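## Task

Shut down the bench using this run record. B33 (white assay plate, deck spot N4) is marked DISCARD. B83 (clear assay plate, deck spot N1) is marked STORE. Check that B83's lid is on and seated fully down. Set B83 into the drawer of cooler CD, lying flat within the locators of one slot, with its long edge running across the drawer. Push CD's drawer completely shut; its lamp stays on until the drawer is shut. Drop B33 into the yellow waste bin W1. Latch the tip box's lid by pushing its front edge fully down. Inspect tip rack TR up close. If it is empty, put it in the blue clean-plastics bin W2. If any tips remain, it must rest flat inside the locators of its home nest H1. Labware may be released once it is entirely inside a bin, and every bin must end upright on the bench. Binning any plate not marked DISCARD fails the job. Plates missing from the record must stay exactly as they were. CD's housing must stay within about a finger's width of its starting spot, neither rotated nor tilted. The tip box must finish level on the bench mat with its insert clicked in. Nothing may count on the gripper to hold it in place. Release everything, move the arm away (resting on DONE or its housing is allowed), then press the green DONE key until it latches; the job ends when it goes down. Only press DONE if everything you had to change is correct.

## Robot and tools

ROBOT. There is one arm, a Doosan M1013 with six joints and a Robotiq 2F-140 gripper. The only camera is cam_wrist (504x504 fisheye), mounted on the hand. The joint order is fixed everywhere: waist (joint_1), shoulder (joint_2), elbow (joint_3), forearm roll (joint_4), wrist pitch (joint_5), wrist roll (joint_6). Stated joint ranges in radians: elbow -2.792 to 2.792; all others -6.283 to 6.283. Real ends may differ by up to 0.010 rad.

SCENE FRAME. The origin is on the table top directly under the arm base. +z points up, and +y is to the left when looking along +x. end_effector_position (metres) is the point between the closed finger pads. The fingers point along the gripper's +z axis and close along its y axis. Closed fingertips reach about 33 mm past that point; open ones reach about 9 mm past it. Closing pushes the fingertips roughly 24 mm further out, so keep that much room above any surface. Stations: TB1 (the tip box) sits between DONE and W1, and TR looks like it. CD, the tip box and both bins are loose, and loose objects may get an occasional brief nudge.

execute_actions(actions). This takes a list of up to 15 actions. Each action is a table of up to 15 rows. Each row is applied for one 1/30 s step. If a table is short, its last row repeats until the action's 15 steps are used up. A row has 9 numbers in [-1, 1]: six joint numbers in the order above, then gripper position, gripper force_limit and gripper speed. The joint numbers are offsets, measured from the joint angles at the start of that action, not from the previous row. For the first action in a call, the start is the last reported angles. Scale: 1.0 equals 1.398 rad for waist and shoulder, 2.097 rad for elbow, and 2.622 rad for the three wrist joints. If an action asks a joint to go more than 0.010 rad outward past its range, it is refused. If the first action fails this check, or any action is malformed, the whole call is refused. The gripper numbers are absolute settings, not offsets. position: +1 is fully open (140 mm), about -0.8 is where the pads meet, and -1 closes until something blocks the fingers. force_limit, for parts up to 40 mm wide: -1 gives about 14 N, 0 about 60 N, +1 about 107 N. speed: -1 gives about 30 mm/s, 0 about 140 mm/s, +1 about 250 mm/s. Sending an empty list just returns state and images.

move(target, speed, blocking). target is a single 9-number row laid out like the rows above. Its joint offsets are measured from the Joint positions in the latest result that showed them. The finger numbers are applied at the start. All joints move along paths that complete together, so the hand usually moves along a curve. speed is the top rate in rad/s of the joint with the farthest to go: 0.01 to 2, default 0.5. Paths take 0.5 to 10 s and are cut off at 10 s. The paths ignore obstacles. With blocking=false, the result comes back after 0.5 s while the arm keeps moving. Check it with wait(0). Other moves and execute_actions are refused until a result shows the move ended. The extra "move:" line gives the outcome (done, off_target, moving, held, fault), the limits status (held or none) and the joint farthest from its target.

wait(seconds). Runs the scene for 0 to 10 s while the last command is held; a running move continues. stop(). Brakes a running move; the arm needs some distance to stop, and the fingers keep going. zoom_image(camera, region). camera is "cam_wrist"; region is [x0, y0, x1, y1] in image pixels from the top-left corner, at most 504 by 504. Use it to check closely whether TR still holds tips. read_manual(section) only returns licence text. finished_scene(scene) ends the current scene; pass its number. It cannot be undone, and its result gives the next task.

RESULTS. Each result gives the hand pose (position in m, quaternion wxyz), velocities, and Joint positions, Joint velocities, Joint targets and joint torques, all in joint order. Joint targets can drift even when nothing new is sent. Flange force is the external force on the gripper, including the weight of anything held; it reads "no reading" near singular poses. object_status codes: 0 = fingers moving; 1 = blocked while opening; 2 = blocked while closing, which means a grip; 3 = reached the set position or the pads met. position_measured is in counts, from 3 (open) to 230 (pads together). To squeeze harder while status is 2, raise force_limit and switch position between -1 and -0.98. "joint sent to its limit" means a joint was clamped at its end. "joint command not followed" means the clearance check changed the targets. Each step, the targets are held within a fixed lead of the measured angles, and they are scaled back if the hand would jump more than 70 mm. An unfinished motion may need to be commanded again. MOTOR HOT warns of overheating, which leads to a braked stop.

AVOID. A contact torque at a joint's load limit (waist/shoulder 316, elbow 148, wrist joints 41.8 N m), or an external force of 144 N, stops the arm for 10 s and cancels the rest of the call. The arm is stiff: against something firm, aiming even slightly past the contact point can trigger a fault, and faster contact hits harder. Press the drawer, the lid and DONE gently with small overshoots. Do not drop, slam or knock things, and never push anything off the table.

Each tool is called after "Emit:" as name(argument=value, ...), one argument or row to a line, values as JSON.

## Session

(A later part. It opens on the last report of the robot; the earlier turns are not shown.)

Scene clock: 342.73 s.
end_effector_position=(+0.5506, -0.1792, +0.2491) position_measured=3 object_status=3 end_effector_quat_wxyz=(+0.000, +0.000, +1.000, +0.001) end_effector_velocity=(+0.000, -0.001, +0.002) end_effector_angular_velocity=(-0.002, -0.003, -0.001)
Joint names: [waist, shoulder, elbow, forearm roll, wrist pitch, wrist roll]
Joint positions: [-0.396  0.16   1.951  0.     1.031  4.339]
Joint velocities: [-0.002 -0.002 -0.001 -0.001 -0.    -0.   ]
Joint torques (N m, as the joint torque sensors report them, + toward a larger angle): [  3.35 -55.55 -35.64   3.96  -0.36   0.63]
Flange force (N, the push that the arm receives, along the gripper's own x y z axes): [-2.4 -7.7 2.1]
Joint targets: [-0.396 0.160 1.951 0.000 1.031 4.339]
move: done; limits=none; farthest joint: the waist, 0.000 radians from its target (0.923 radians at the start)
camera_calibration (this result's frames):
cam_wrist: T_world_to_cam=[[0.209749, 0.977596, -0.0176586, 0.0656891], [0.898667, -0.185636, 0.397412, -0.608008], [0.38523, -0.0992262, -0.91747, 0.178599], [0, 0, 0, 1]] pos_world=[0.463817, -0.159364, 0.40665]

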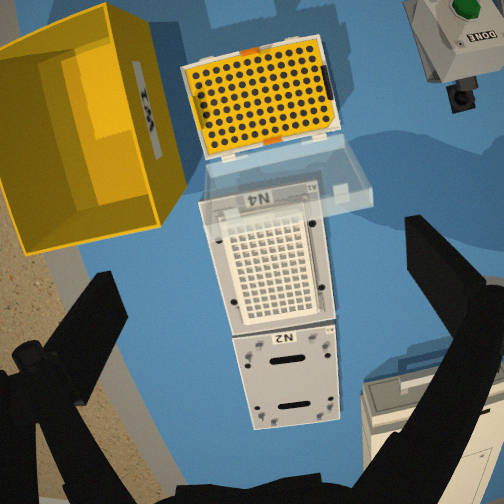

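Emit:
zoom_image(
  camera="cam_wrist",
  region=[160,20,400,260],
)

Region (160, 20, 400, 260) of cam_wrist's 504x504 image, scaled by 2.100, with more detail than that image has.

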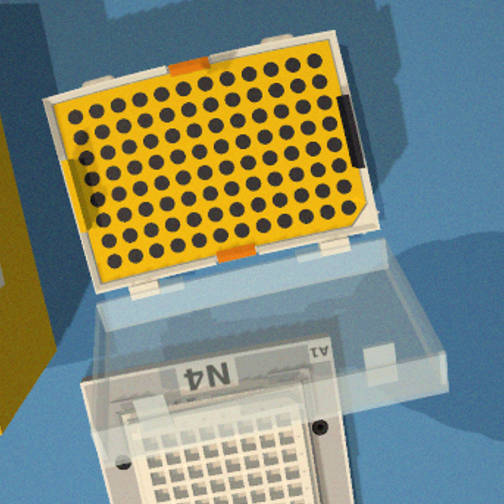

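Emit:
move(
  target=[-0.0118,-0.0823,0.0621,0,-0.0059,-0.006,-1,0,0],
  speed=0.3,
)

Emit:
move(
  target=[0,0.1191,0.0568,0,-0.1089,0,-1,0,0],
  speed=0.2,
)

Scene clock: 358.67 s.
end_effector_position=(+0.4779, -0.1596, +0.2491) position_measured=233 object_status=3 end_effector_quat_wxyz=(+0.001, +0.001, +1.000, +0.001) end_effector_velocity=(+0.000, +0.000, -0.001) end_effector_angular_velocity=(+0.001, +0.000, -0.001)
Joint names: [waist, shoulder, elbow, forearm roll, wrist pitch, wrist roll]
Joint positions: [-0.412  0.045  2.081  0.     1.016  4.323]
Joint velocities: [-0.     0.001  0.     0.001 -0.001 -0.   ]
Joint torques (N m, as the joint torque sensors report them, + toward a larger angle): [  2.84 -43.81 -34.91   3.98  -0.31   0.58]
Flange force (N, the push that the arm receives, along the gripper's own x y z axes): [-3.8 -8.3 2.4]
Joint targets: [-0.412 0.045 2.081 0.000 1.016 4.323]
move: done; limits=none; farthest joint: the waist, 0.000 radians from its target (0.017 radians at the start)
camera_calibration (this result's frames):
cam_wrist: T_world_to_cam=[[0.210508, 0.977432, -0.0177011, 0.0614113], [0.898414, -0.186288, 0.397681, -0.539174], [0.385408, -0.0996179, -0.917353, 0.208343], [0, 0, 0, 1]] pos_world=[0.391176, -0.139712, 0.40663]

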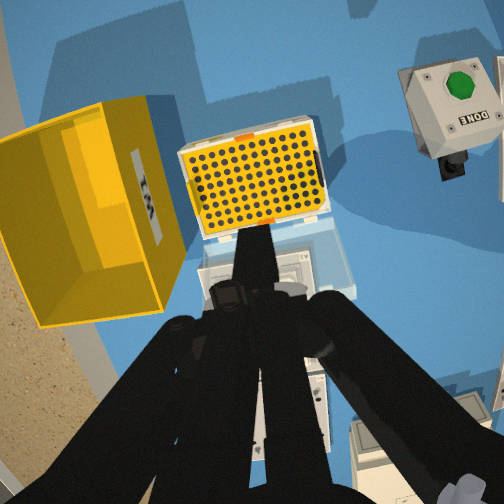

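Scene clock: 360.47 s.
end_effector_position=(+0.4780, -0.1594, +0.1141) position_measured=233 object_status=3 end_effector_quat_wxyz=(+0.000, +0.001, +1.000, +0.001) end_effector_velocity=(-0.000, -0.000, +0.000) end_effector_angular_velocity=(-0.001, -0.000, -0.000)
Joint names: [waist, shoulder, elbow, forearm roll, wrist pitch, wrist roll]
Joint positions: [-0.412  0.212  2.2    0.     0.73   4.323]
Joint velocities: [-0.001 -0.001  0.    -0.001  0.     0.   ]
Joint torques (N m, as the joint torque sensors report them, + toward a larger angle): [  2.46 -53.16 -27.04   3.02  -0.21   0.58]
Flange force (N, the push that the arm receives, along the gripper's own x y z axes): [-3.6 -7.3 4.0]
Joint targets: [-0.412 0.212 2.200 0.000 0.730 4.323]
move: done; limits=none; farthest joint: the waist, 0.000 radians from its target (0.000 radians at the start)
camera_calibration (this result's frames):
cam_wrist: T_world_to_cam=[[0.210528, 0.977428, -0.017696, 0.0587479], [0.898458, -0.186321, 0.397565, -0.485524], [0.385294, -0.0995978, -0.917403, 0.084495], [0, 0, 0, 1]] pos_world=[0.391299, -0.13947, 0.271583]

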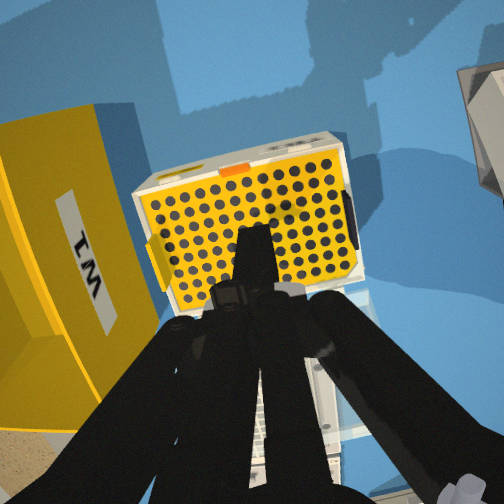

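Emit:
move(
  target=[0,0.013,0.0037,0,-0.0098,0,-1,0,0],
  speed=0.02,
)

Emit:
move(
  target=[0,0.0032,0.0009,0,-0.0025,0,-1,0,0],
  speed=0.01,
)

Emit:
move(
  target=[0,0.0032,0.0009,0,-0.0025,0,-1,0,0],
  speed=0.01,
)

Scene clock: 369.23 s.
end_effector_position=(+0.4780, -0.1594, +0.1021) position_measured=233 object_status=3 end_effector_quat_wxyz=(+0.000, +0.001, +1.000, +0.001) end_effector_velocity=(-0.001, +0.000, -0.001) end_effector_angular_velocity=(+0.001, +0.001, +0.000)
Joint names: [waist, shoulder, elbow, forearm roll, wrist pitch, wrist roll]
Joint positions: [-0.412  0.23   2.208  0.     0.705  4.323]
Joint velocities: [ 0.     0.001  0.001 -0.    -0.     0.   ]
Joint torques (N m, as the joint torque sensors report them, + toward a larger angle): [  3.06 -54.34 -26.53   3.07  -0.39   0.52]
Flange force (N, the push that the arm receives, along the gripper's own x y z axes): [-2.9 -8.0 4.4]
Joint targets: [-0.412 0.230 2.208 0.000 0.705 4.323]
move: done; limits=none; farthest joint: the waist, 0.000 radians from its target (0.000 radians at the start)
camera_calibration (this result's frames):
cam_wrist: T_world_to_cam=[[0.210525, 0.977429, -0.0176554, 0.058509], [0.898546, -0.186357, 0.397349, -0.480786], [0.38509, -0.099516, -0.917498, 0.0736299], [0, 0, 0, 1]] pos_world=[0.391337, -0.139459, 0.259628]

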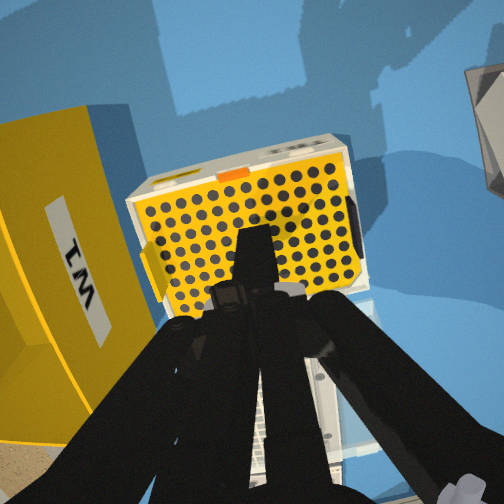

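Scene clock: 370.10 s.
end_effector_position=(+0.4781, -0.1594, +0.0992) position_measured=233 object_status=3 end_effector_quat_wxyz=(+0.000, +0.001, +1.000, +0.001) end_effector_velocity=(+0.000, +0.001, +0.001) end_effector_angular_velocity=(-0.000, -0.002, +0.001)
Joint names: [waist, shoulder, elbow, forearm roll, wrist pitch, wrist roll]
Joint positions: [-0.412  0.234  2.21   0.     0.698  4.323]
Joint velocities: [ 0.002 -0.002  0.     0.001 -0.001 -0.   ]
Joint torques (N m, as the joint torque sensors report them, + toward a larger angle): [  3.3  -52.63 -26.7    3.    -0.35   0.66]
Flange force (N, the push that the arm receives, along the gripper's own x y z axes): [0.7 -7.3 1.1]
Joint targets: [-0.412 0.234 2.210 0.000 0.698 4.323]
move: done; limits=none; farthest joint: the waist, 0.000 radians from its target (0.000 radians at the start)
camera_calibration (this result's frames):
cam_wrist: T_world_to_cam=[[0.210529, 0.977427, -0.01769, 0.0584613], [0.898475, -0.186329, 0.397523, -0.479647], [0.385254, -0.0995842, -0.917422, 0.0708317], [0, 0, 0, 1]] pos_world=[0.391355, -0.13946, 0.256688]

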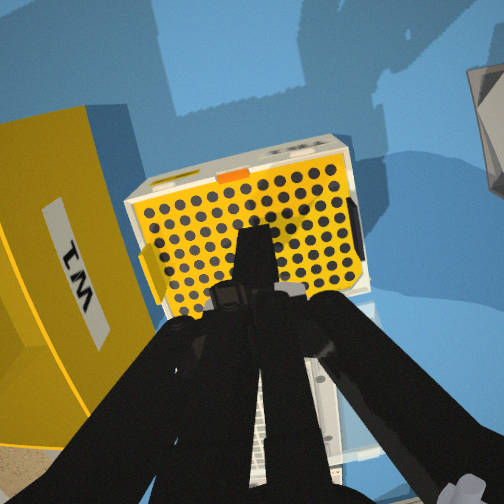

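Scene clock: 370.97 s.
end_effector_position=(+0.4781, -0.1594, +0.0963) position_measured=233 object_status=3 end_effector_quat_wxyz=(+0.001, +0.001, +1.000, +0.001) end_effector_velocity=(-0.000, -0.000, +0.000) end_effector_angular_velocity=(+0.000, -0.000, -0.001)
Joint names: [waist, shoulder, elbow, forearm roll, wrist pitch, wrist roll]
Joint positions: [-0.412  0.239  2.212  0.     0.691  4.323]
Joint velocities: [-0.001 -0.     0.001  0.001 -0.    -0.   ]
Joint torques (N m, as the joint torque sensors report them, + toward a larger angle): [  3.02 -53.18 -26.33   3.03  -0.39   0.55]
Flange force (N, the push that the arm receives, along the gripper's own x y z axes): [-0.8 -7.7 2.4]
Joint targets: [-0.412 0.239 2.212 0.000 0.691 4.323]
move: done; limits=none; farthest joint: the waist, 0.000 radians from its target (0.000 radians at the start)
camera_calibration (this result's frames):
cam_wrist: T_world_to_cam=[[0.210533, 0.977426, -0.0177248, 0.0584106], [0.898403, -0.1863, 0.397698, -0.478494], [0.385418, -0.0996527, -0.917345, 0.0680454], [0, 0, 0, 1]] pos_world=[0.391357, -0.139455, 0.253752]

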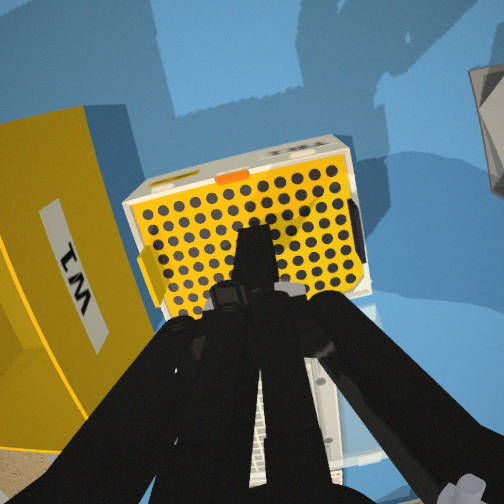

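Emit:
move(
  target=[0,-0.1388,-0.0625,0,0.124,0,-1,0,0],
  speed=0.4,
)

Emit:
move(
  target=[0.0553,0.1504,-0.0895,0,-0.0088,0.029,-1,0,0],
  speed=0.4,
)

Emit:
move(
  target=[0,0.0638,0.0315,0,-0.0592,0,-1,0,0],
  speed=0.2,
)

Emit:
move(
  target=[-0.0393,-0.1003,0.0767,0,-0.0079,-0.021,-1,0,0],
  speed=0.06,
)

Scene clock: 383.87 s.
end_effector_position=(+0.4779, -0.1596, +0.2496) position_measured=233 object_status=3 end_effector_quat_wxyz=(+0.001, +0.001, +1.000, +0.001) end_effector_velocity=(+0.000, -0.001, +0.001) end_effector_angular_velocity=(-0.001, -0.002, -0.001)
Joint names: [waist, shoulder, elbow, forearm roll, wrist pitch, wrist roll]
Joint positions: [-0.412  0.045  2.081  0.     1.017  4.323]
Joint velocities: [-0.001 -0.001 -0.001 -0.    -0.001 -0.   ]
Joint torques (N m, as the joint torque sensors report them, + toward a larger angle): [  3.23 -42.17 -34.59   3.85  -0.39   0.58]
Flange force (N, the push that the arm receives, along the gripper's own x y z axes): [-1.6 -8.4 0.4]
Joint targets: [-0.412 0.045 2.081 0.000 1.017 4.323]
move: done; limits=none; farthest joint: the waist, 0.000 radians from its target (0.000 radians at the start)
camera_calibration (this result's frames):
cam_wrist: T_world_to_cam=[[0.210511, 0.977431, -0.0177084, 0.0614212], [0.898398, -0.186284, 0.397718, -0.539346], [0.385443, -0.0996329, -0.917337, 0.208718], [0, 0, 0, 1]] pos_world=[0.391168, -0.139711, 0.40706]

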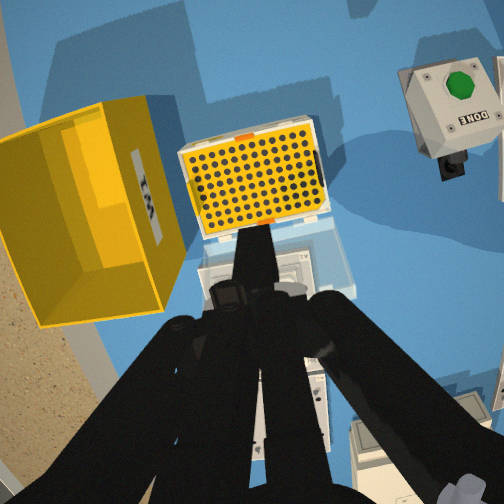

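Scene clock: 384.83 s.
end_effector_position=(+0.6050, -0.1598, +0.2197) position_measured=233 object_status=3 end_effector_quat_wxyz=(+0.001, +0.000, +1.000, +0.001) end_effector_velocity=(+0.001, +0.000, +0.000) end_effector_angular_velocity=(-0.001, +0.000, +0.002)
Joint names: [waist, shoulder, elbow, forearm roll, wrist pitch, wrist roll]
Joint positions: [-0.335  0.255  1.893  0.     0.993  4.399]
Joint velocities: [ 0.001  0.001 -0.001 -0.001  0.001 -0.   ]
Joint torques (N m, as the joint torque sensors report them, + toward a larger angle): [  3.31 -63.72 -34.69   3.81  -0.35   0.63]
Flange force (N, the push that the arm receives, along the gripper's own x y z axes): [-2.7 -6.9 2.2]
Joint targets: [-0.335 0.255 1.893 0.000 0.993 4.399]
move: done; limits=none; farthest joint: the waist, 0.000 radians from its target (0.077 radians at the start)
camera_calibration (this result's frames):
cam_wrist: T_world_to_cam=[[0.209259, 0.977698, -0.0177883, 0.0350983], [0.898438, -0.18505, 0.398204, -0.641556], [0.386032, -0.0993096, -0.917124, 0.131982], [0, 0, 0, 1]] pos_world=[0.518105, -0.139928, 0.377138]

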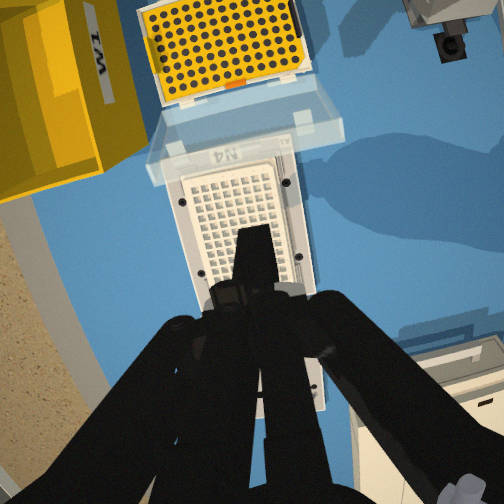

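Scene clock: 385.97 s.
end_effector_position=(+0.6051, -0.1596, +0.1347) position_measured=233 object_status=3 end_effector_quat_wxyz=(+0.001, +0.000, +1.000, +0.001) end_effector_velocity=(-0.001, +0.000, -0.001) end_effector_angular_velocity=(+0.001, +0.001, -0.001)
Joint names: [waist, shoulder, elbow, forearm roll, wrist pitch, wrist roll]
Joint positions: [-0.335  0.344  1.959  0.     0.838  4.399]
Joint velocities: [-0.001 -0.     0.002  0.001 -0.001 -0.   ]
Joint torques (N m, as the joint torque sensors report them, + toward a larger angle): [  3.22 -69.63 -30.55   3.4   -0.26   0.62]
Flange force (N, the push that the arm receives, along the gripper's own x y z axes): [-3.7 -7.5 3.7]
Joint targets: [-0.335 0.344 1.959 0.000 0.838 4.399]
move: done; limits=none; farthest joint: the waist, 0.000 radians from its target (0.000 radians at the start)
camera_calibration (this result's frames):
cam_wrist: T_world_to_cam=[[0.209262, 0.977698, -0.0177939, 0.033421], [0.89845, -0.185053, 0.398175, -0.607781], [0.386002, -0.0993096, -0.917137, 0.0539705], [0, 0, 0, 1]] pos_world=[0.518234, -0.139788, 0.292096]

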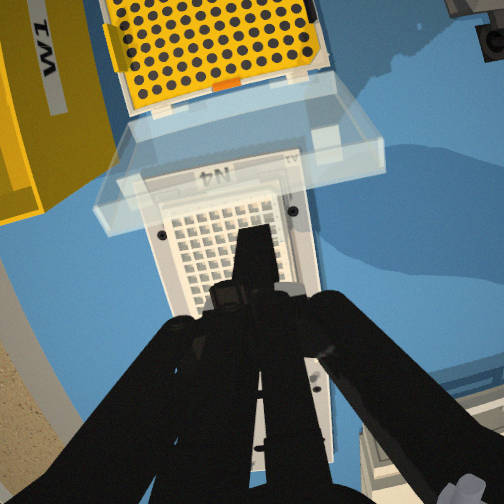

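Scene clock: 388.93 s.
end_effector_position=(+0.5101, -0.1598, +0.1495) position_measured=233 object_status=3 end_effector_quat_wxyz=(+0.001, +0.000, +1.000, +0.001) end_effector_velocity=(-0.000, -0.000, -0.000) end_effector_angular_velocity=(+0.000, +0.000, -0.000)
Joint names: [waist, shoulder, elbow, forearm roll, wrist pitch, wrist roll]
Joint positions: [-0.39   0.204  2.12   0.     0.818  4.344]
Joint velocities: [-0.     0.001  0.    -0.    -0.    -0.   ]
Joint torques (N m, as the joint torque sensors report them, + toward a larger angle): [  3.42 -54.54 -29.93   3.26  -0.36   0.59]
Flange force (N, the push that the arm receives, along the gripper's own x y z axes): [-2.8 -8.7 3.4]
Joint targets: [-0.390 0.204 2.120 0.000 0.818 4.344]
move: done; limits=none; farthest joint: the waist, 0.000 radians from its target (0.055 radians at the start)
camera_calibration (this result's frames):
cam_wrist: T_world_to_cam=[[0.209162, 0.977719, -0.01782, 0.0537543], [0.898438, -0.184943, 0.398253, -0.5284], [0.386084, -0.0993095, -0.917103, 0.104212], [0, 0, 0, 1]] pos_world=[0.423257, -0.139931, 0.306968]

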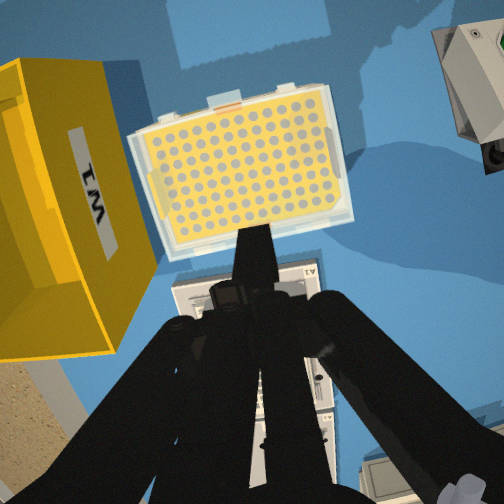

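Emit:
move(
  target=[-0.0352,-0.0282,0.0637,0,-0.0361,-0.012,-1,0,0],
  speed=0.1,
)

Emit:
move(
  target=[0,0.0046,0.0014,0,-0.0036,0,-1,0,0],
  speed=0.01,
)

Emit:
move(
  target=[0,0.0034,0.001,0,-0.0026,0,-1,0,0],
  speed=0.01,
)

Scene clock: 398.10 s.
end_effector_position=(+0.4454, -0.1597, +0.1173) position_measured=233 object_status=3 end_effector_quat_wxyz=(+0.001, +0.009, +1.000, +0.001) end_effector_velocity=(-0.000, -0.001, +0.000) end_effector_angular_velocity=(-0.001, -0.000, -0.001)
Joint names: [waist, shoulder, elbow, forearm roll, wrist pitch, wrist roll]
Joint positions: [-0.439  0.164  2.253  0.     0.723  4.313]
Joint velocities: [-0.001 -0.001  0.001 -0.001 -0.001 -0.   ]
Joint torques (N m, as the joint torque sensors report them, + toward a larger angle): [  2.95 -47.67 -27.2    3.03  -0.31   0.52]
Flange force (N, the push that the arm receives, along the gripper's own x y z axes): [-2.3 -8.5 3.8]
Joint targets: [-0.439 0.164 2.253 0.000 0.723 4.313]
move: done; limits=none; farthest joint: the waist, 0.000 radians from its target (0.049 radians at the start)
camera_calibration (this result's frames):
cam_wrist: T_world_to_cam=[[0.226497, 0.973847, -0.0179097, 0.0582859], [0.89485, -0.200793, 0.398654, -0.458346], [0.384632, -0.106321, -0.916926, 0.0991423], [0, 0, 0, 1]] pos_world=[0.358816, -0.138253, 0.274671]

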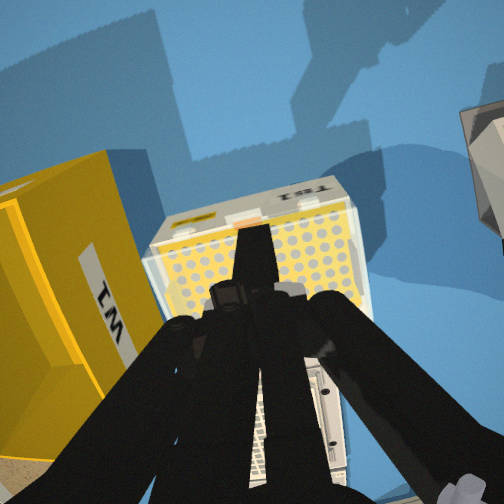

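Scene clock: 399.27 s.
end_effector_position=(+0.4454, -0.1597, +0.1132) position_measured=233 object_status=3 end_effector_quat_wxyz=(+0.001, +0.009, +1.000, +0.001) end_effector_velocity=(-0.000, -0.000, -0.001) end_effector_angular_velocity=(-0.001, +0.003, +0.003)
Joint names: [waist, shoulder, elbow, forearm roll, wrist pitch, wrist roll]
Joint positions: [-0.439  0.171  2.256  0.     0.714  4.313]
Joint velocities: [ 0.001  0.003  0.    -0.003 -0.001 -0.   ]
Joint torques (N m, as the joint torque sensors report them, + toward a larger angle): [  2.96 -48.17 -26.44   3.12  -0.46   0.67]
Flange force (N, the push that the arm receives, along the gripper's own x y z axes): [-3.3 -9.2 4.2]
Joint targets: [-0.439 0.171 2.256 0.000 0.714 4.313]
move: done; limits=none; farthest joint: the waist, 0.000 radians from its target (0.000 radians at the start)
camera_calibration (this result's frames):
cam_wrist: T_world_to_cam=[[0.226501, 0.973846, -0.0179239, 0.0582097], [0.894824, -0.200783, 0.398719, -0.456719], [0.384692, -0.106349, -0.916898, 0.0953344], [0, 0, 0, 1]] pos_world=[0.358824, -0.13825, 0.270558]

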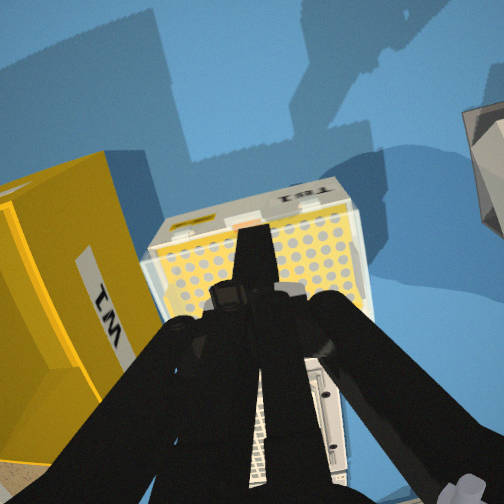

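Scene clock: 400.17 s.
end_effector_position=(+0.4454, -0.1597, +0.1102) position_measured=233 object_status=3 end_effector_quat_wxyz=(+0.001, +0.009, +1.000, +0.001) end_effector_velocity=(+0.000, +0.001, +0.001) end_effector_angular_velocity=(+0.001, -0.002, -0.001)
Joint names: [waist, shoulder, elbow, forearm roll, wrist pitch, wrist roll]
Joint positions: [-0.439  0.176  2.258  0.     0.707  4.313]
Joint velocities: [ 0.001 -0.002  0.001  0.002 -0.001  0.   ]
Joint torques (N m, as the joint torque sensors report them, + toward a larger angle): [  2.92 -48.87 -26.78   3.04  -0.44   0.61]
Flange force (N, the push that the arm receives, along the gripper's own x y z axes): [-2.4 -8.3 4.4]
Joint targets: [-0.439 0.176 2.258 0.000 0.707 4.313]
move: done; limits=none; farthest joint: the waist, 0.000 radians from its target (0.000 radians at the start)
camera_calibration (this result's frames):
cam_wrist: T_world_to_cam=[[0.226501, 0.973846, -0.0179179, 0.0581476], [0.894836, -0.200789, 0.398689, -0.45552], [0.384664, -0.106337, -0.916911, 0.092602], [0, 0, 0, 1]] pos_world=[0.358824, -0.138243, 0.267561]

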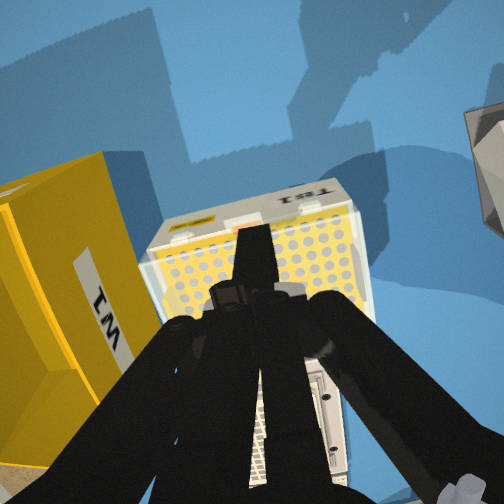

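Emit:
move(
  target=[0,0.0023,0.0007,0,-0.0018,0,-1,0,0],
  speed=0.01,
)

Emit:
move(
  target=[0,0.0023,0.0007,0,-0.0018,0,-1,0,0],
  speed=0.01,
)

Scene clock: 405.03 s.
end_effector_position=(+0.4454, -0.1596, +0.1081) position_measured=233 object_status=3 end_effector_quat_wxyz=(+0.001, +0.009, +1.000, +0.001) end_effector_velocity=(-0.001, +0.001, -0.001) end_effector_angular_velocity=(+0.002, +0.001, -0.001)
Joint names: [waist, shoulder, elbow, forearm roll, wrist pitch, wrist roll]
Joint positions: [-0.439  0.179  2.26   0.     0.702  4.313]
Joint velocities: [-0.    -0.001  0.002  0.001  0.    -0.   ]
Joint torques (N m, as the joint torque sensors report them, + toward a larger angle): [  3.36 -47.77 -27.61   3.41  -1.42   0.51]
Flange force (N, the push that the arm receives, along the gripper's own x y z axes): [0.6 -8.2 1.3]
Joint targets: [-0.439 0.179 2.260 0.000 0.702 4.313]
move: done; limits=none; farthest joint: the waist, 0.000 radians from its target (0.000 radians at the start)
camera_calibration (this result's frames):
cam_wrist: T_world_to_cam=[[0.226502, 0.973846, -0.0179227, 0.0581028], [0.894827, -0.200785, 0.39871, -0.454682], [0.384683, -0.106346, -0.916902, 0.0907271], [0, 0, 0, 1]] pos_world=[0.358801, -0.138228, 0.265516]

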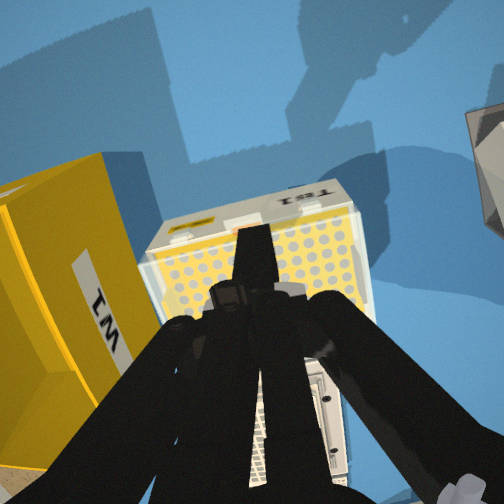

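Scene clock: 405.73 s.
end_effector_position=(+0.4454, -0.1596, +0.1061) position_measured=233 object_status=3 end_effector_quat_wxyz=(+0.001, +0.009, +1.000, +0.001) end_effector_velocity=(+0.001, -0.000, +0.000) end_effector_angular_velocity=(+0.001, -0.001, -0.002)
Joint names: [waist, shoulder, elbow, forearm roll, wrist pitch, wrist roll]
Joint positions: [-0.439  0.182  2.261  0.     0.697  4.313]
Joint velocities: [-0.    -0.    -0.001  0.002 -0.    -0.   ]
Joint torques (N m, as the joint torque sensors report them, + toward a larger angle): [  3.34 -48.71 -26.34   2.88  -0.27   0.6 ]
Flange force (N, the push that the arm receives, along the gripper's own x y z axes): [-2.0 -9.3 4.5]
Joint targets: [-0.439 0.182 2.261 0.000 0.697 4.313]
move: done; limits=none; farthest joint: the waist, 0.000 radians from its target (0.000 radians at the start)
camera_calibration (this result's frames):
cam_wrist: T_world_to_cam=[[0.226502, 0.973846, -0.0179299, 0.0580577], [0.894814, -0.200779, 0.398743, -0.453843], [0.384714, -0.10636, -0.916888, 0.0888505], [0, 0, 0, 1]] pos_world=[0.358773, -0.138211, 0.263473]

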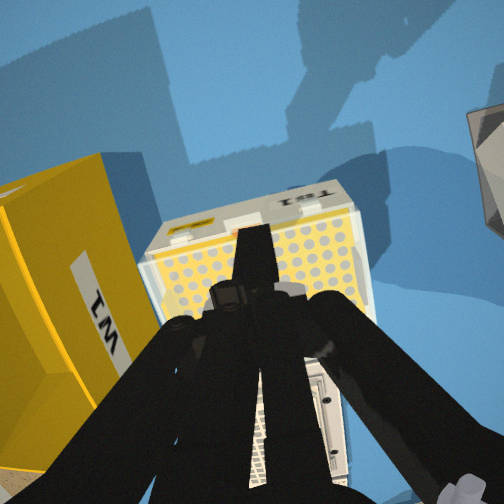

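Seems snapped; confirm with 1mm more.

Emit:
move(
  target=[0,0.0012,0.0003,0,-0.0009,0,-1,0,0],
  speed=0.01,
)

Scene clock: 409.10 s.
end_effector_position=(+0.4455, -0.1597, +0.1051) position_measured=233 object_status=3 end_effector_quat_wxyz=(+0.001, +0.009, +1.000, +0.001) end_effector_velocity=(-0.000, -0.000, -0.001) end_effector_angular_velocity=(-0.000, +0.001, -0.001)
Joint names: [waist, shoulder, elbow, forearm roll, wrist pitch, wrist roll]
Joint positions: [-0.439  0.184  2.262  0.     0.695  4.313]
Joint velocities: [-0.001  0.001  0.    -0.    -0.001  0.   ]
Joint torques (N m, as the joint torque sensors report them, + toward a larger angle): [  2.99 -19.47 -14.6    3.21  -5.81   0.57]
Flange force (N, the push that the arm receives, along the gripper's own x y z axes): [12.9 -3.8 -62.6]
Joint targets: [-0.439 0.184 2.262 0.000 0.695 4.313]
move: done; limits=none; farthest joint: the waist, 0.000 radians from its target (0.000 radians at the start)
camera_calibration (this result's frames):
cam_wrist: T_world_to_cam=[[0.226506, 0.973844, -0.0179626, 0.0580576], [0.894751, -0.200752, 0.398898, -0.453534], [0.384859, -0.106425, -0.916819, 0.0878738], [0, 0, 0, 1]] pos_world=[0.35883, -0.138235, 0.262521]

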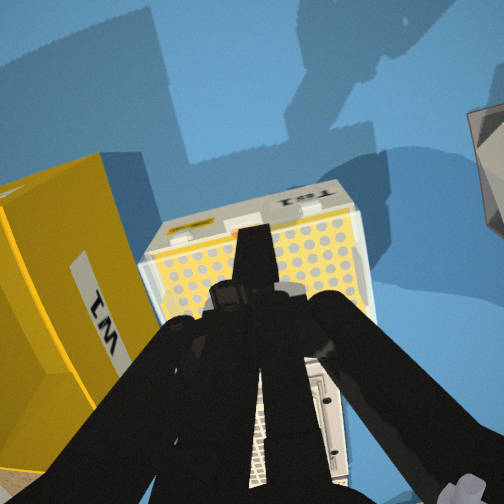

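Emit:
move(
  target=[0,-0.034,-0.01,0,0.026,0,-1,0,0],
  speed=0.1,
)

Emit:
move(
  target=[0.0641,0.2203,-0.1692,0,0.0182,0.0423,0.5,-0.3,0],
  speed=0.4,
)

Scene clock: 417.10 s.
end_effector_position=(+0.4450, -0.1595, +0.1354) position_measured=233 object_status=3 end_effector_quat_wxyz=(+0.001, +0.009, +1.000, +0.001) end_effector_velocity=(-0.001, +0.001, -0.001) end_effector_angular_velocity=(+0.003, +0.002, -0.002)
Joint names: [waist, shoulder, elbow, forearm roll, wrist pitch, wrist roll]
Joint positions: [-0.439  0.136  2.241  0.     0.763  4.313]
Joint velocities: [-0.001  0.001  0.001  0.002  0.002 -0.   ]
Joint torques (N m, as the joint torque sensors report them, + toward a larger angle): [  2.76 -47.62 -28.49   3.13  -0.48   0.73]
Flange force (N, the push that the arm receives, along the gripper's own x y z axes): [-4.5 -9.2 6.5]
Joint targets: [-0.439 0.136 2.241 0.000 0.763 4.313]
move: done; limits=none; farthest joint: the waist, 0.000 radians from its target (0.000 radians at the start)
camera_calibration (this result's frames):
cam_wrist: T_world_to_cam=[[0.226507, 0.973843, -0.0180194, 0.0585766], [0.894631, -0.200697, 0.399194, -0.465123], [0.385136, -0.106541, -0.916689, 0.115599], [0, 0, 0, 1]] pos_world=[0.358324, -0.138077, 0.292699]

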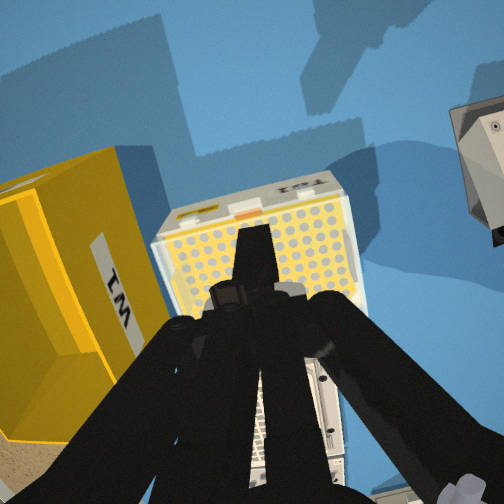

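Scene clock: 418.43 s.
end_effector_position=(+0.6473, -0.1835, +0.0998) position_measured=66 object_status=3 end_effector_quat_wxyz=(+0.001, +0.020, +1.000, +0.001) end_effector_velocity=(+0.000, +0.001, -0.000) end_effector_angular_velocity=(+0.002, +0.000, -0.001)
Joint names: [waist, shoulder, elbow, forearm roll, wrist pitch, wrist roll]
Joint positions: [-0.349  0.444  1.886  0.     0.811  4.424]
Joint velocities: [ 0.     0.    -0.     0.002  0.001 -0.   ]
Joint torques (N m, as the joint torque sensors report them, + toward a larger angle): [  2.9  -75.53 -29.18   3.48  -0.28   0.48]
Flange force (N, the push that the arm receives, along the gripper's own x y z axes): [-1.6 -5.4 -0.2]
Joint targets: [-0.349 0.444 1.886 0.000 0.811 4.424]
move: done; limits=none; farthest joint: the waist, 0.000 radians from its target (0.090 radians at the start)
camera_calibration (this result's frames):
cam_wrist: T_world_to_cam=[[0.247147, 0.968815, -0.017782, 0.0211346], [0.890471, -0.219849, 0.398408, -0.637455], [0.382074, -0.1143, -0.917036, 0.00310794], [0, 0, 0, 1]] pos_world=[0.561224, -0.160264, 0.257193]

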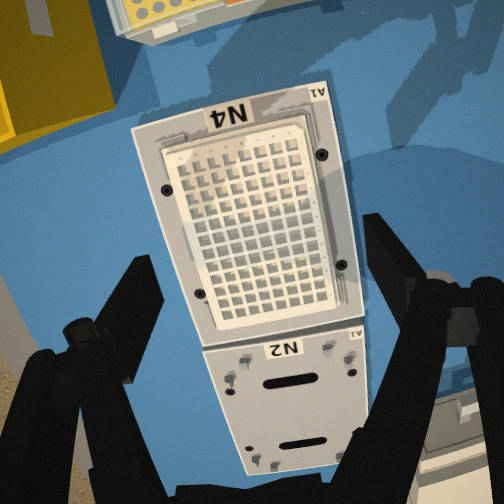

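Emit:
move(
  target=[-0.0024,0.0516,0.0065,0,-0.0328,-0.004,0.4,-0.3,0],
  speed=0.08,
)

Emit:
move(
  target=[0,0,0,0,0,0,-1,-0.3,-0.6],
)

Scene clock: 428.10 s.
end_effector_position=(+0.6517, -0.1873, +0.0458) position_measured=78 object_status=3 end_effector_quat_wxyz=(+0.001, +0.016, +1.000, +0.001) end_effector_velocity=(+0.002, -0.000, +0.001) end_effector_angular_velocity=(-0.001, -0.003, -0.000)
Joint names: [waist, shoulder, elbow, forearm roll, wrist pitch, wrist roll]
Joint positions: [-0.353  0.516  1.9    0.     0.725  4.413]
Joint velocities: [ 0.    -0.    -0.001  0.001 -0.001 -0.   ]
Joint torques (N m, as the joint torque sensors report them, + toward a larger angle): [  2.97 -82.25 -27.16   3.04  -0.34   0.55]
Flange force (N, the push that the arm receives, along the gripper's own x y z axes): [-3.8 -6.0 3.1]
Joint targets: [-0.353 0.516 1.900 0.000 0.725 4.413]
move: done; limits=none; farthest joint: the waist, 0.000 radians from its target (0.003 radians at the start)
camera_calibration (this result's frames):
cam_wrist: T_world_to_cam=[[0.240244, 0.970549, -0.0178203, 0.0275817], [0.891922, -0.213462, 0.398634, -0.620519], [0.38309, -0.111664, -0.916937, -0.0486591], [0, 0, 0, 1]] pos_world=[0.565469, -0.16466, 0.203234]

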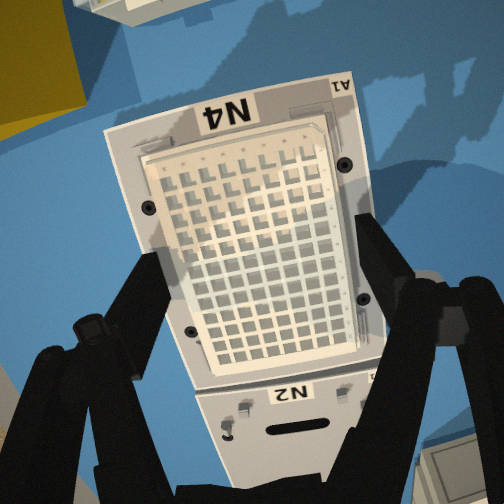

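Scene clock: 428.60 s.
end_effector_position=(+0.6517, -0.1872, +0.0458) position_measured=104 object_status=2 end_effector_quat_wxyz=(+0.001, +0.016, +1.000, +0.001) end_effector_velocity=(-0.000, +0.000, -0.000) end_effector_angular_velocity=(+0.001, +0.000, -0.001)
Joint names: [waist, shoulder, elbow, forearm roll, wrist pitch, wrist roll]
Joint positions: [-0.353  0.516  1.9    0.     0.725  4.413]
Joint velocities: [ 0.     0.    -0.     0.001  0.001  0.   ]
Joint torques (N m, as the joint torque sensors report them, + toward a larger angle): [-11.15 -59.69 -22.63  -1.64  -4.78   0.93]
Flange force (N, the push that the arm receives, along the gripper's own x y z axes): [2.0 16.4 -34.4]
Joint targets: [-0.353 0.516 1.900 0.000 0.725 4.413]
move: done; limits=none; farthest joint: the waist, 0.000 radians from its target (0.000 radians at the start)
camera_calibration (this result's frames):
cam_wrist: T_world_to_cam=[[0.240317, 0.970532, -0.017734, 0.0274973], [0.891902, -0.213563, 0.398625, -0.62051], [0.383092, -0.111613, -0.916942, -0.0486571], [0, 0, 0, 1]] pos_world=[0.565466, -0.164636, 0.203223]

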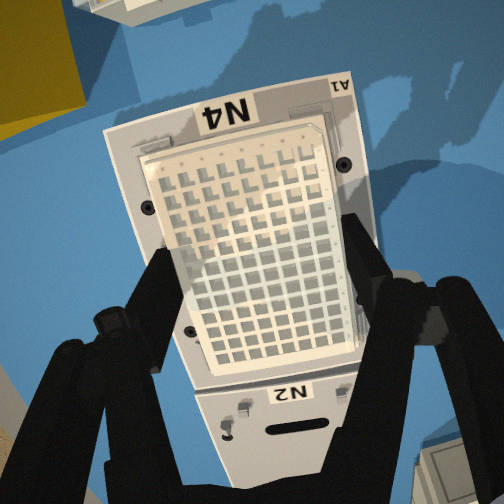

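Emit:
move(
  target=[0.001,-0.01,-0.002,0,0.007,0,-0.98,-0.3,-0.6],
  speed=0.03,
)

Emit:
move(
  target=[0,-0.111,-0.0417,0,0.0927,0,-0.98,-0.3,-0.6],
  speed=0.3,
)

Emit:
move(
  target=[-0.2406,-0.1263,0.0924,0,-0.0066,-0.1327,-0.98,-0.3,-0.6],
  speed=0.4,
)

Scene clock: 438.93 s.
end_effector_position=(+0.6519, -0.1863, +0.0568) position_measured=105 object_status=2 end_effector_quat_wxyz=(+0.001, +0.015, +1.000, +0.001) end_effector_velocity=(+0.001, -0.000, +0.002) end_effector_angular_velocity=(-0.001, -0.002, +0.001)
Joint names: [waist, shoulder, elbow, forearm roll, wrist pitch, wrist roll]
Joint positions: [-0.351  0.502  1.896  0.     0.743  4.413]
Joint velocities: [ 0.    -0.002 -0.001 -0.001  0.001  0.   ]
Joint torques (N m, as the joint torque sensors report them, + toward a larger angle): [  3.01 -82.38 -27.79   3.05  -0.38   0.51]
Flange force (N, the push that the arm receives, along the gripper's own x y z axes): [-4.7 -6.3 4.5]
Joint targets: [-0.351 0.502 1.896 0.000 0.743 4.413]
move: done; limits=none; farthest joint: the waist, 0.000 radians from its target (0.001 radians at the start)
camera_calibration (this result's frames):
cam_wrist: T_world_to_cam=[[0.238974, 0.970864, -0.0177229, 0.0276988], [0.892265, -0.212353, 0.398458, -0.624849], [0.383085, -0.111035, -0.917015, -0.0383962], [0, 0, 0, 1]] pos_world=[0.565621, -0.163844, 0.214257]

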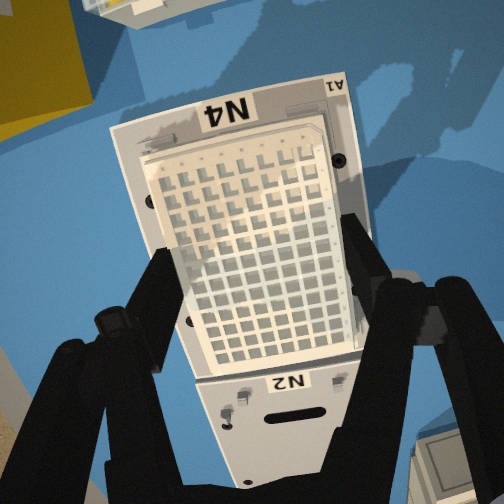

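Scene clock: 440.13 s.
end_effector_position=(+0.6518, -0.1865, +0.1994) position_measured=105 object_status=2 end_effector_quat_wxyz=(+0.001, +0.015, +1.000, +0.001) end_effector_velocity=(+0.000, +0.000, +0.001) end_effector_angular_velocity=(+0.000, +0.001, +0.000)
Joint names: [waist, shoulder, elbow, forearm roll, wrist pitch, wrist roll]
Joint positions: [-0.351  0.347  1.808  0.     0.986  4.413]
Joint velocities: [ 0.    -0.    -0.001 -0.     0.002  0.   ]
Joint torques (N m, as the joint torque sensors report them, + toward a larger angle): [  2.66 -73.27 -34.24   3.87  -0.27   0.57]
Flange force (N, the push that the arm receives, along the gripper's own x y z axes): [-4.7 -6.0 2.5]
Joint targets: [-0.351 0.347 1.808 0.000 0.986 4.413]
move: done; limits=none; farthest joint: the waist, 0.000 radians from its target (0.000 radians at the start)
camera_calibration (this result's frames):
cam_wrist: T_world_to_cam=[[0.238943, 0.970874, -0.0176102, 0.0304667], [0.892424, -0.212415, 0.398071, -0.68159], [0.382736, -0.110832, -0.917186, 0.0926268], [0, 0, 0, 1]] pos_world=[0.565535, -0.164093, 0.356813]

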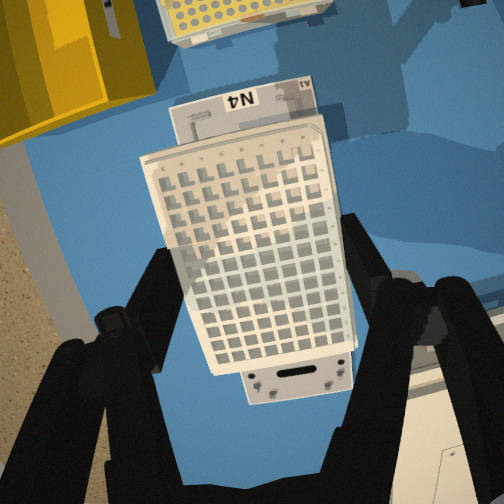

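Scene clock: 441.43 s.
end_effector_position=(+0.4664, -0.3227, +0.2189) position_measured=105 object_status=2 end_effector_quat_wxyz=(+0.001, +0.010, +1.000, +0.001) end_effector_velocity=(-0.001, -0.000, -0.000) end_effector_angular_velocity=(+0.001, +0.001, -0.001)
Joint names: [waist, shoulder, elbow, forearm roll, wrist pitch, wrist roll]
Joint positions: [-0.688  0.17   2.002  0.     0.969  4.065]
Joint velocities: [-0.001 -0.     0.001  0.001  0.    -0.   ]
Joint torques (N m, as the joint torque sensors report them, + toward a larger angle): [  3.49 -55.78 -34.49   3.81  -0.31   0.5 ]
Flange force (N, the push that the arm receives, along the gripper's own x y z axes): [-0.4 -8.5 3.3]
Joint targets: [-0.688 0.170 2.002 0.000 0.969 4.065]
move: done; limits=none; farthest joint: the waist, 0.000 radians from its target (0.336 radians at the start)
camera_calibration (this result's frames):
cam_wrist: T_world_to_cam=[[0.227776, 0.973552, -0.0177235, 0.213389], [0.894752, -0.20209, 0.398219, -0.550634], [0.384105, -0.106563, -0.917119, 0.16712], [0, 0, 0, 1]] pos_world=[0.379885, -0.301214, 0.376324]

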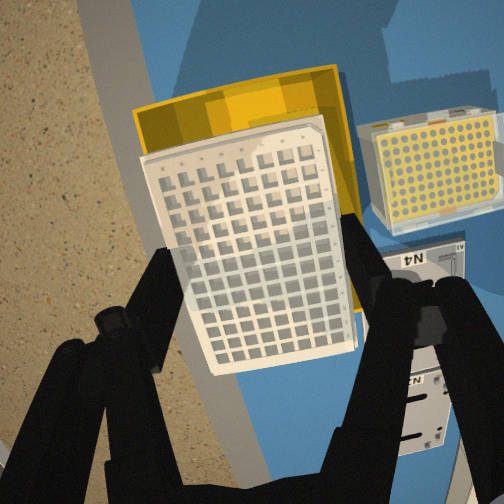

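Emit:
move(
  target=[0.004,0.1077,0.0449,0,-0.0934,0.002,-0.98,-0.3,-0.6],
  speed=0.15,
)

Emit:
move(
  target=[0,0,0,0,0,0,0.24,-0.8,-0.8],
)

Emit:
move(
  target=[0,-0.1077,-0.0449,0,0.0934,0,0.24,-0.8,-0.6],
  speed=0.2,
)

Scene clock: 448.20 s.
end_effector_position=(+0.4684, -0.3199, +0.0940) position_measured=105 object_status=2 end_effector_quat_wxyz=(+0.001, +0.009, +1.000, +0.001) end_effector_velocity=(+0.000, -0.001, -0.000) end_effector_angular_velocity=(-0.001, +0.000, +0.001)
Joint names: [waist, shoulder, elbow, forearm roll, wrist pitch, wrist roll]
Joint positions: [-0.682  0.321  2.096  0.     0.724  4.071]
Joint velocities: [-0.     0.001 -0.    -0.001 -0.001 -0.   ]
Joint torques (N m, as the joint torque sensors report them, + toward a larger angle): [  4.23 -63.63 -27.55   3.16  -0.45   0.65]
Flange force (N, the push that the arm receives, along the gripper's own x y z axes): [1.0 -9.2 3.8]
Joint targets: [-0.682 0.321 2.096 0.000 0.724 4.071]
move: done; limits=none; farthest joint: the waist, 0.000 radians from its target (0.005 radians at the start)
camera_calibration (this result's frames):
cam_wrist: T_world_to_cam=[[0.227484, 0.973619, -0.0178163, 0.20821], [0.894781, -0.201775, 0.398313, -0.502093], [0.38421, -0.106551, -0.917076, 0.0520378], [0, 0, 0, 1]] pos_world=[0.381905, -0.298482, 0.251422]

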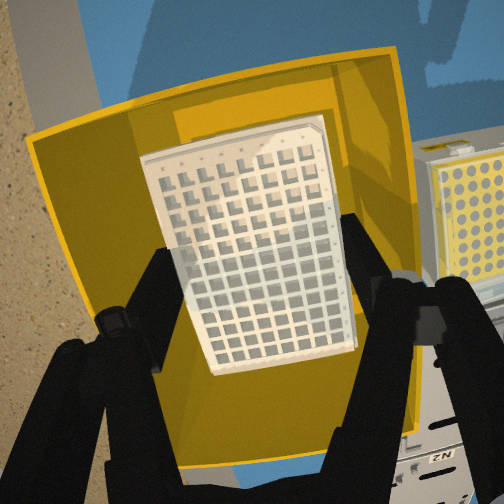

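Scene clock: 448.70 s.
end_effector_position=(+0.4684, -0.3199, +0.0940) position_measured=99 object_status=3 end_effector_quat_wxyz=(+0.001, +0.009, +1.000, +0.001) end_effector_velocity=(+0.000, +0.000, +0.000) end_effector_angular_velocity=(-0.001, -0.001, +0.001)
Joint names: [waist, shoulder, elbow, forearm roll, wrist pitch, wrist roll]
Joint positions: [-0.682  0.321  2.096  0.     0.724  4.071]
Joint velocities: [ 0.001 -0.     0.     0.    -0.001 -0.   ]
Joint torques (N m, as the joint torque sensors report them, + toward a larger angle): [  3.71 -64.07 -27.11   3.07  -0.42   0.56]
Flange force (N, the push that the arm receives, along the gripper's own x y z axes): [-0.5 -8.9 4.2]
Joint targets: [-0.682 0.321 2.096 0.000 0.724 4.071]
move: done; limits=none; farthest joint: the waist, 0.000 radians from its target (0.000 radians at the start)
camera_calibration (this result's frames):
cam_wrist: T_world_to_cam=[[0.227484, 0.973619, -0.0178144, 0.208208], [0.894783, -0.201776, 0.398309, -0.502088], [0.384207, -0.106549, -0.917078, 0.0520353], [0, 0, 0, 1]] pos_world=[0.381903, -0.29848, 0.251416]

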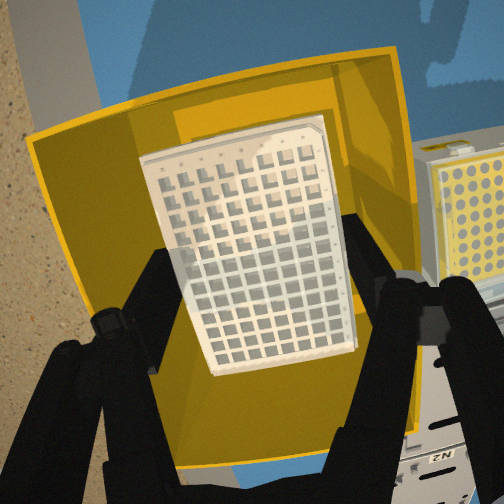

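Scene clock: 450.27 s.
end_effector_position=(+0.4682, -0.3201, +0.2189) position_measured=99 object_status=3 end_effector_quat_wxyz=(+0.001, +0.009, +1.000, +0.001) end_effector_velocity=(-0.000, +0.000, -0.001) end_effector_angular_velocity=(+0.001, +0.001, -0.000)
Joint names: [waist, shoulder, elbow, forearm roll, wrist pitch, wrist roll]
Joint positions: [-0.682  0.17   2.002  0.     0.969  4.071]
Joint velocities: [ 0.     0.001  0.    -0.    -0.     0.   ]
Joint torques (N m, as the joint torque sensors report them, + toward a larger angle): [  3.43 -55.08 -34.09   3.83   0.     0.61]
Flange force (N, the push that the arm receives, along the gripper's own x y z axes): [-0.6 -8.7 3.7]
Joint targets: [-0.682 0.170 2.002 0.000 0.969 4.071]
move: done; limits=none; farthest joint: the waist, 0.000 radians from its target (0.000 radians at the start)
camera_calibration (this result's frames):
cam_wrist: T_world_to_cam=[[0.227425, 0.973634, -0.017716, 0.210617], [0.894829, -0.201772, 0.398206, -0.55164], [0.384133, -0.106415, -0.917125, 0.166735], [0, 0, 0, 1]] pos_world=[0.381676, -0.298626, 0.376315]

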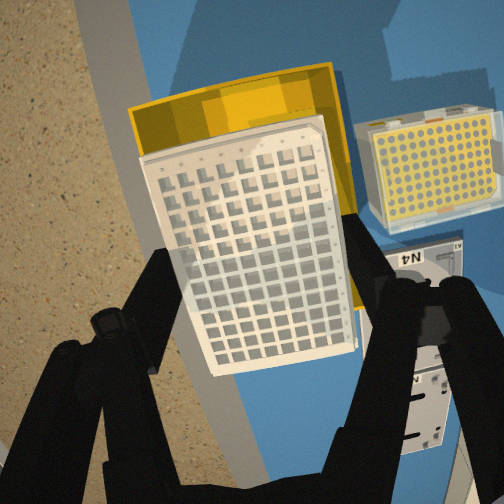

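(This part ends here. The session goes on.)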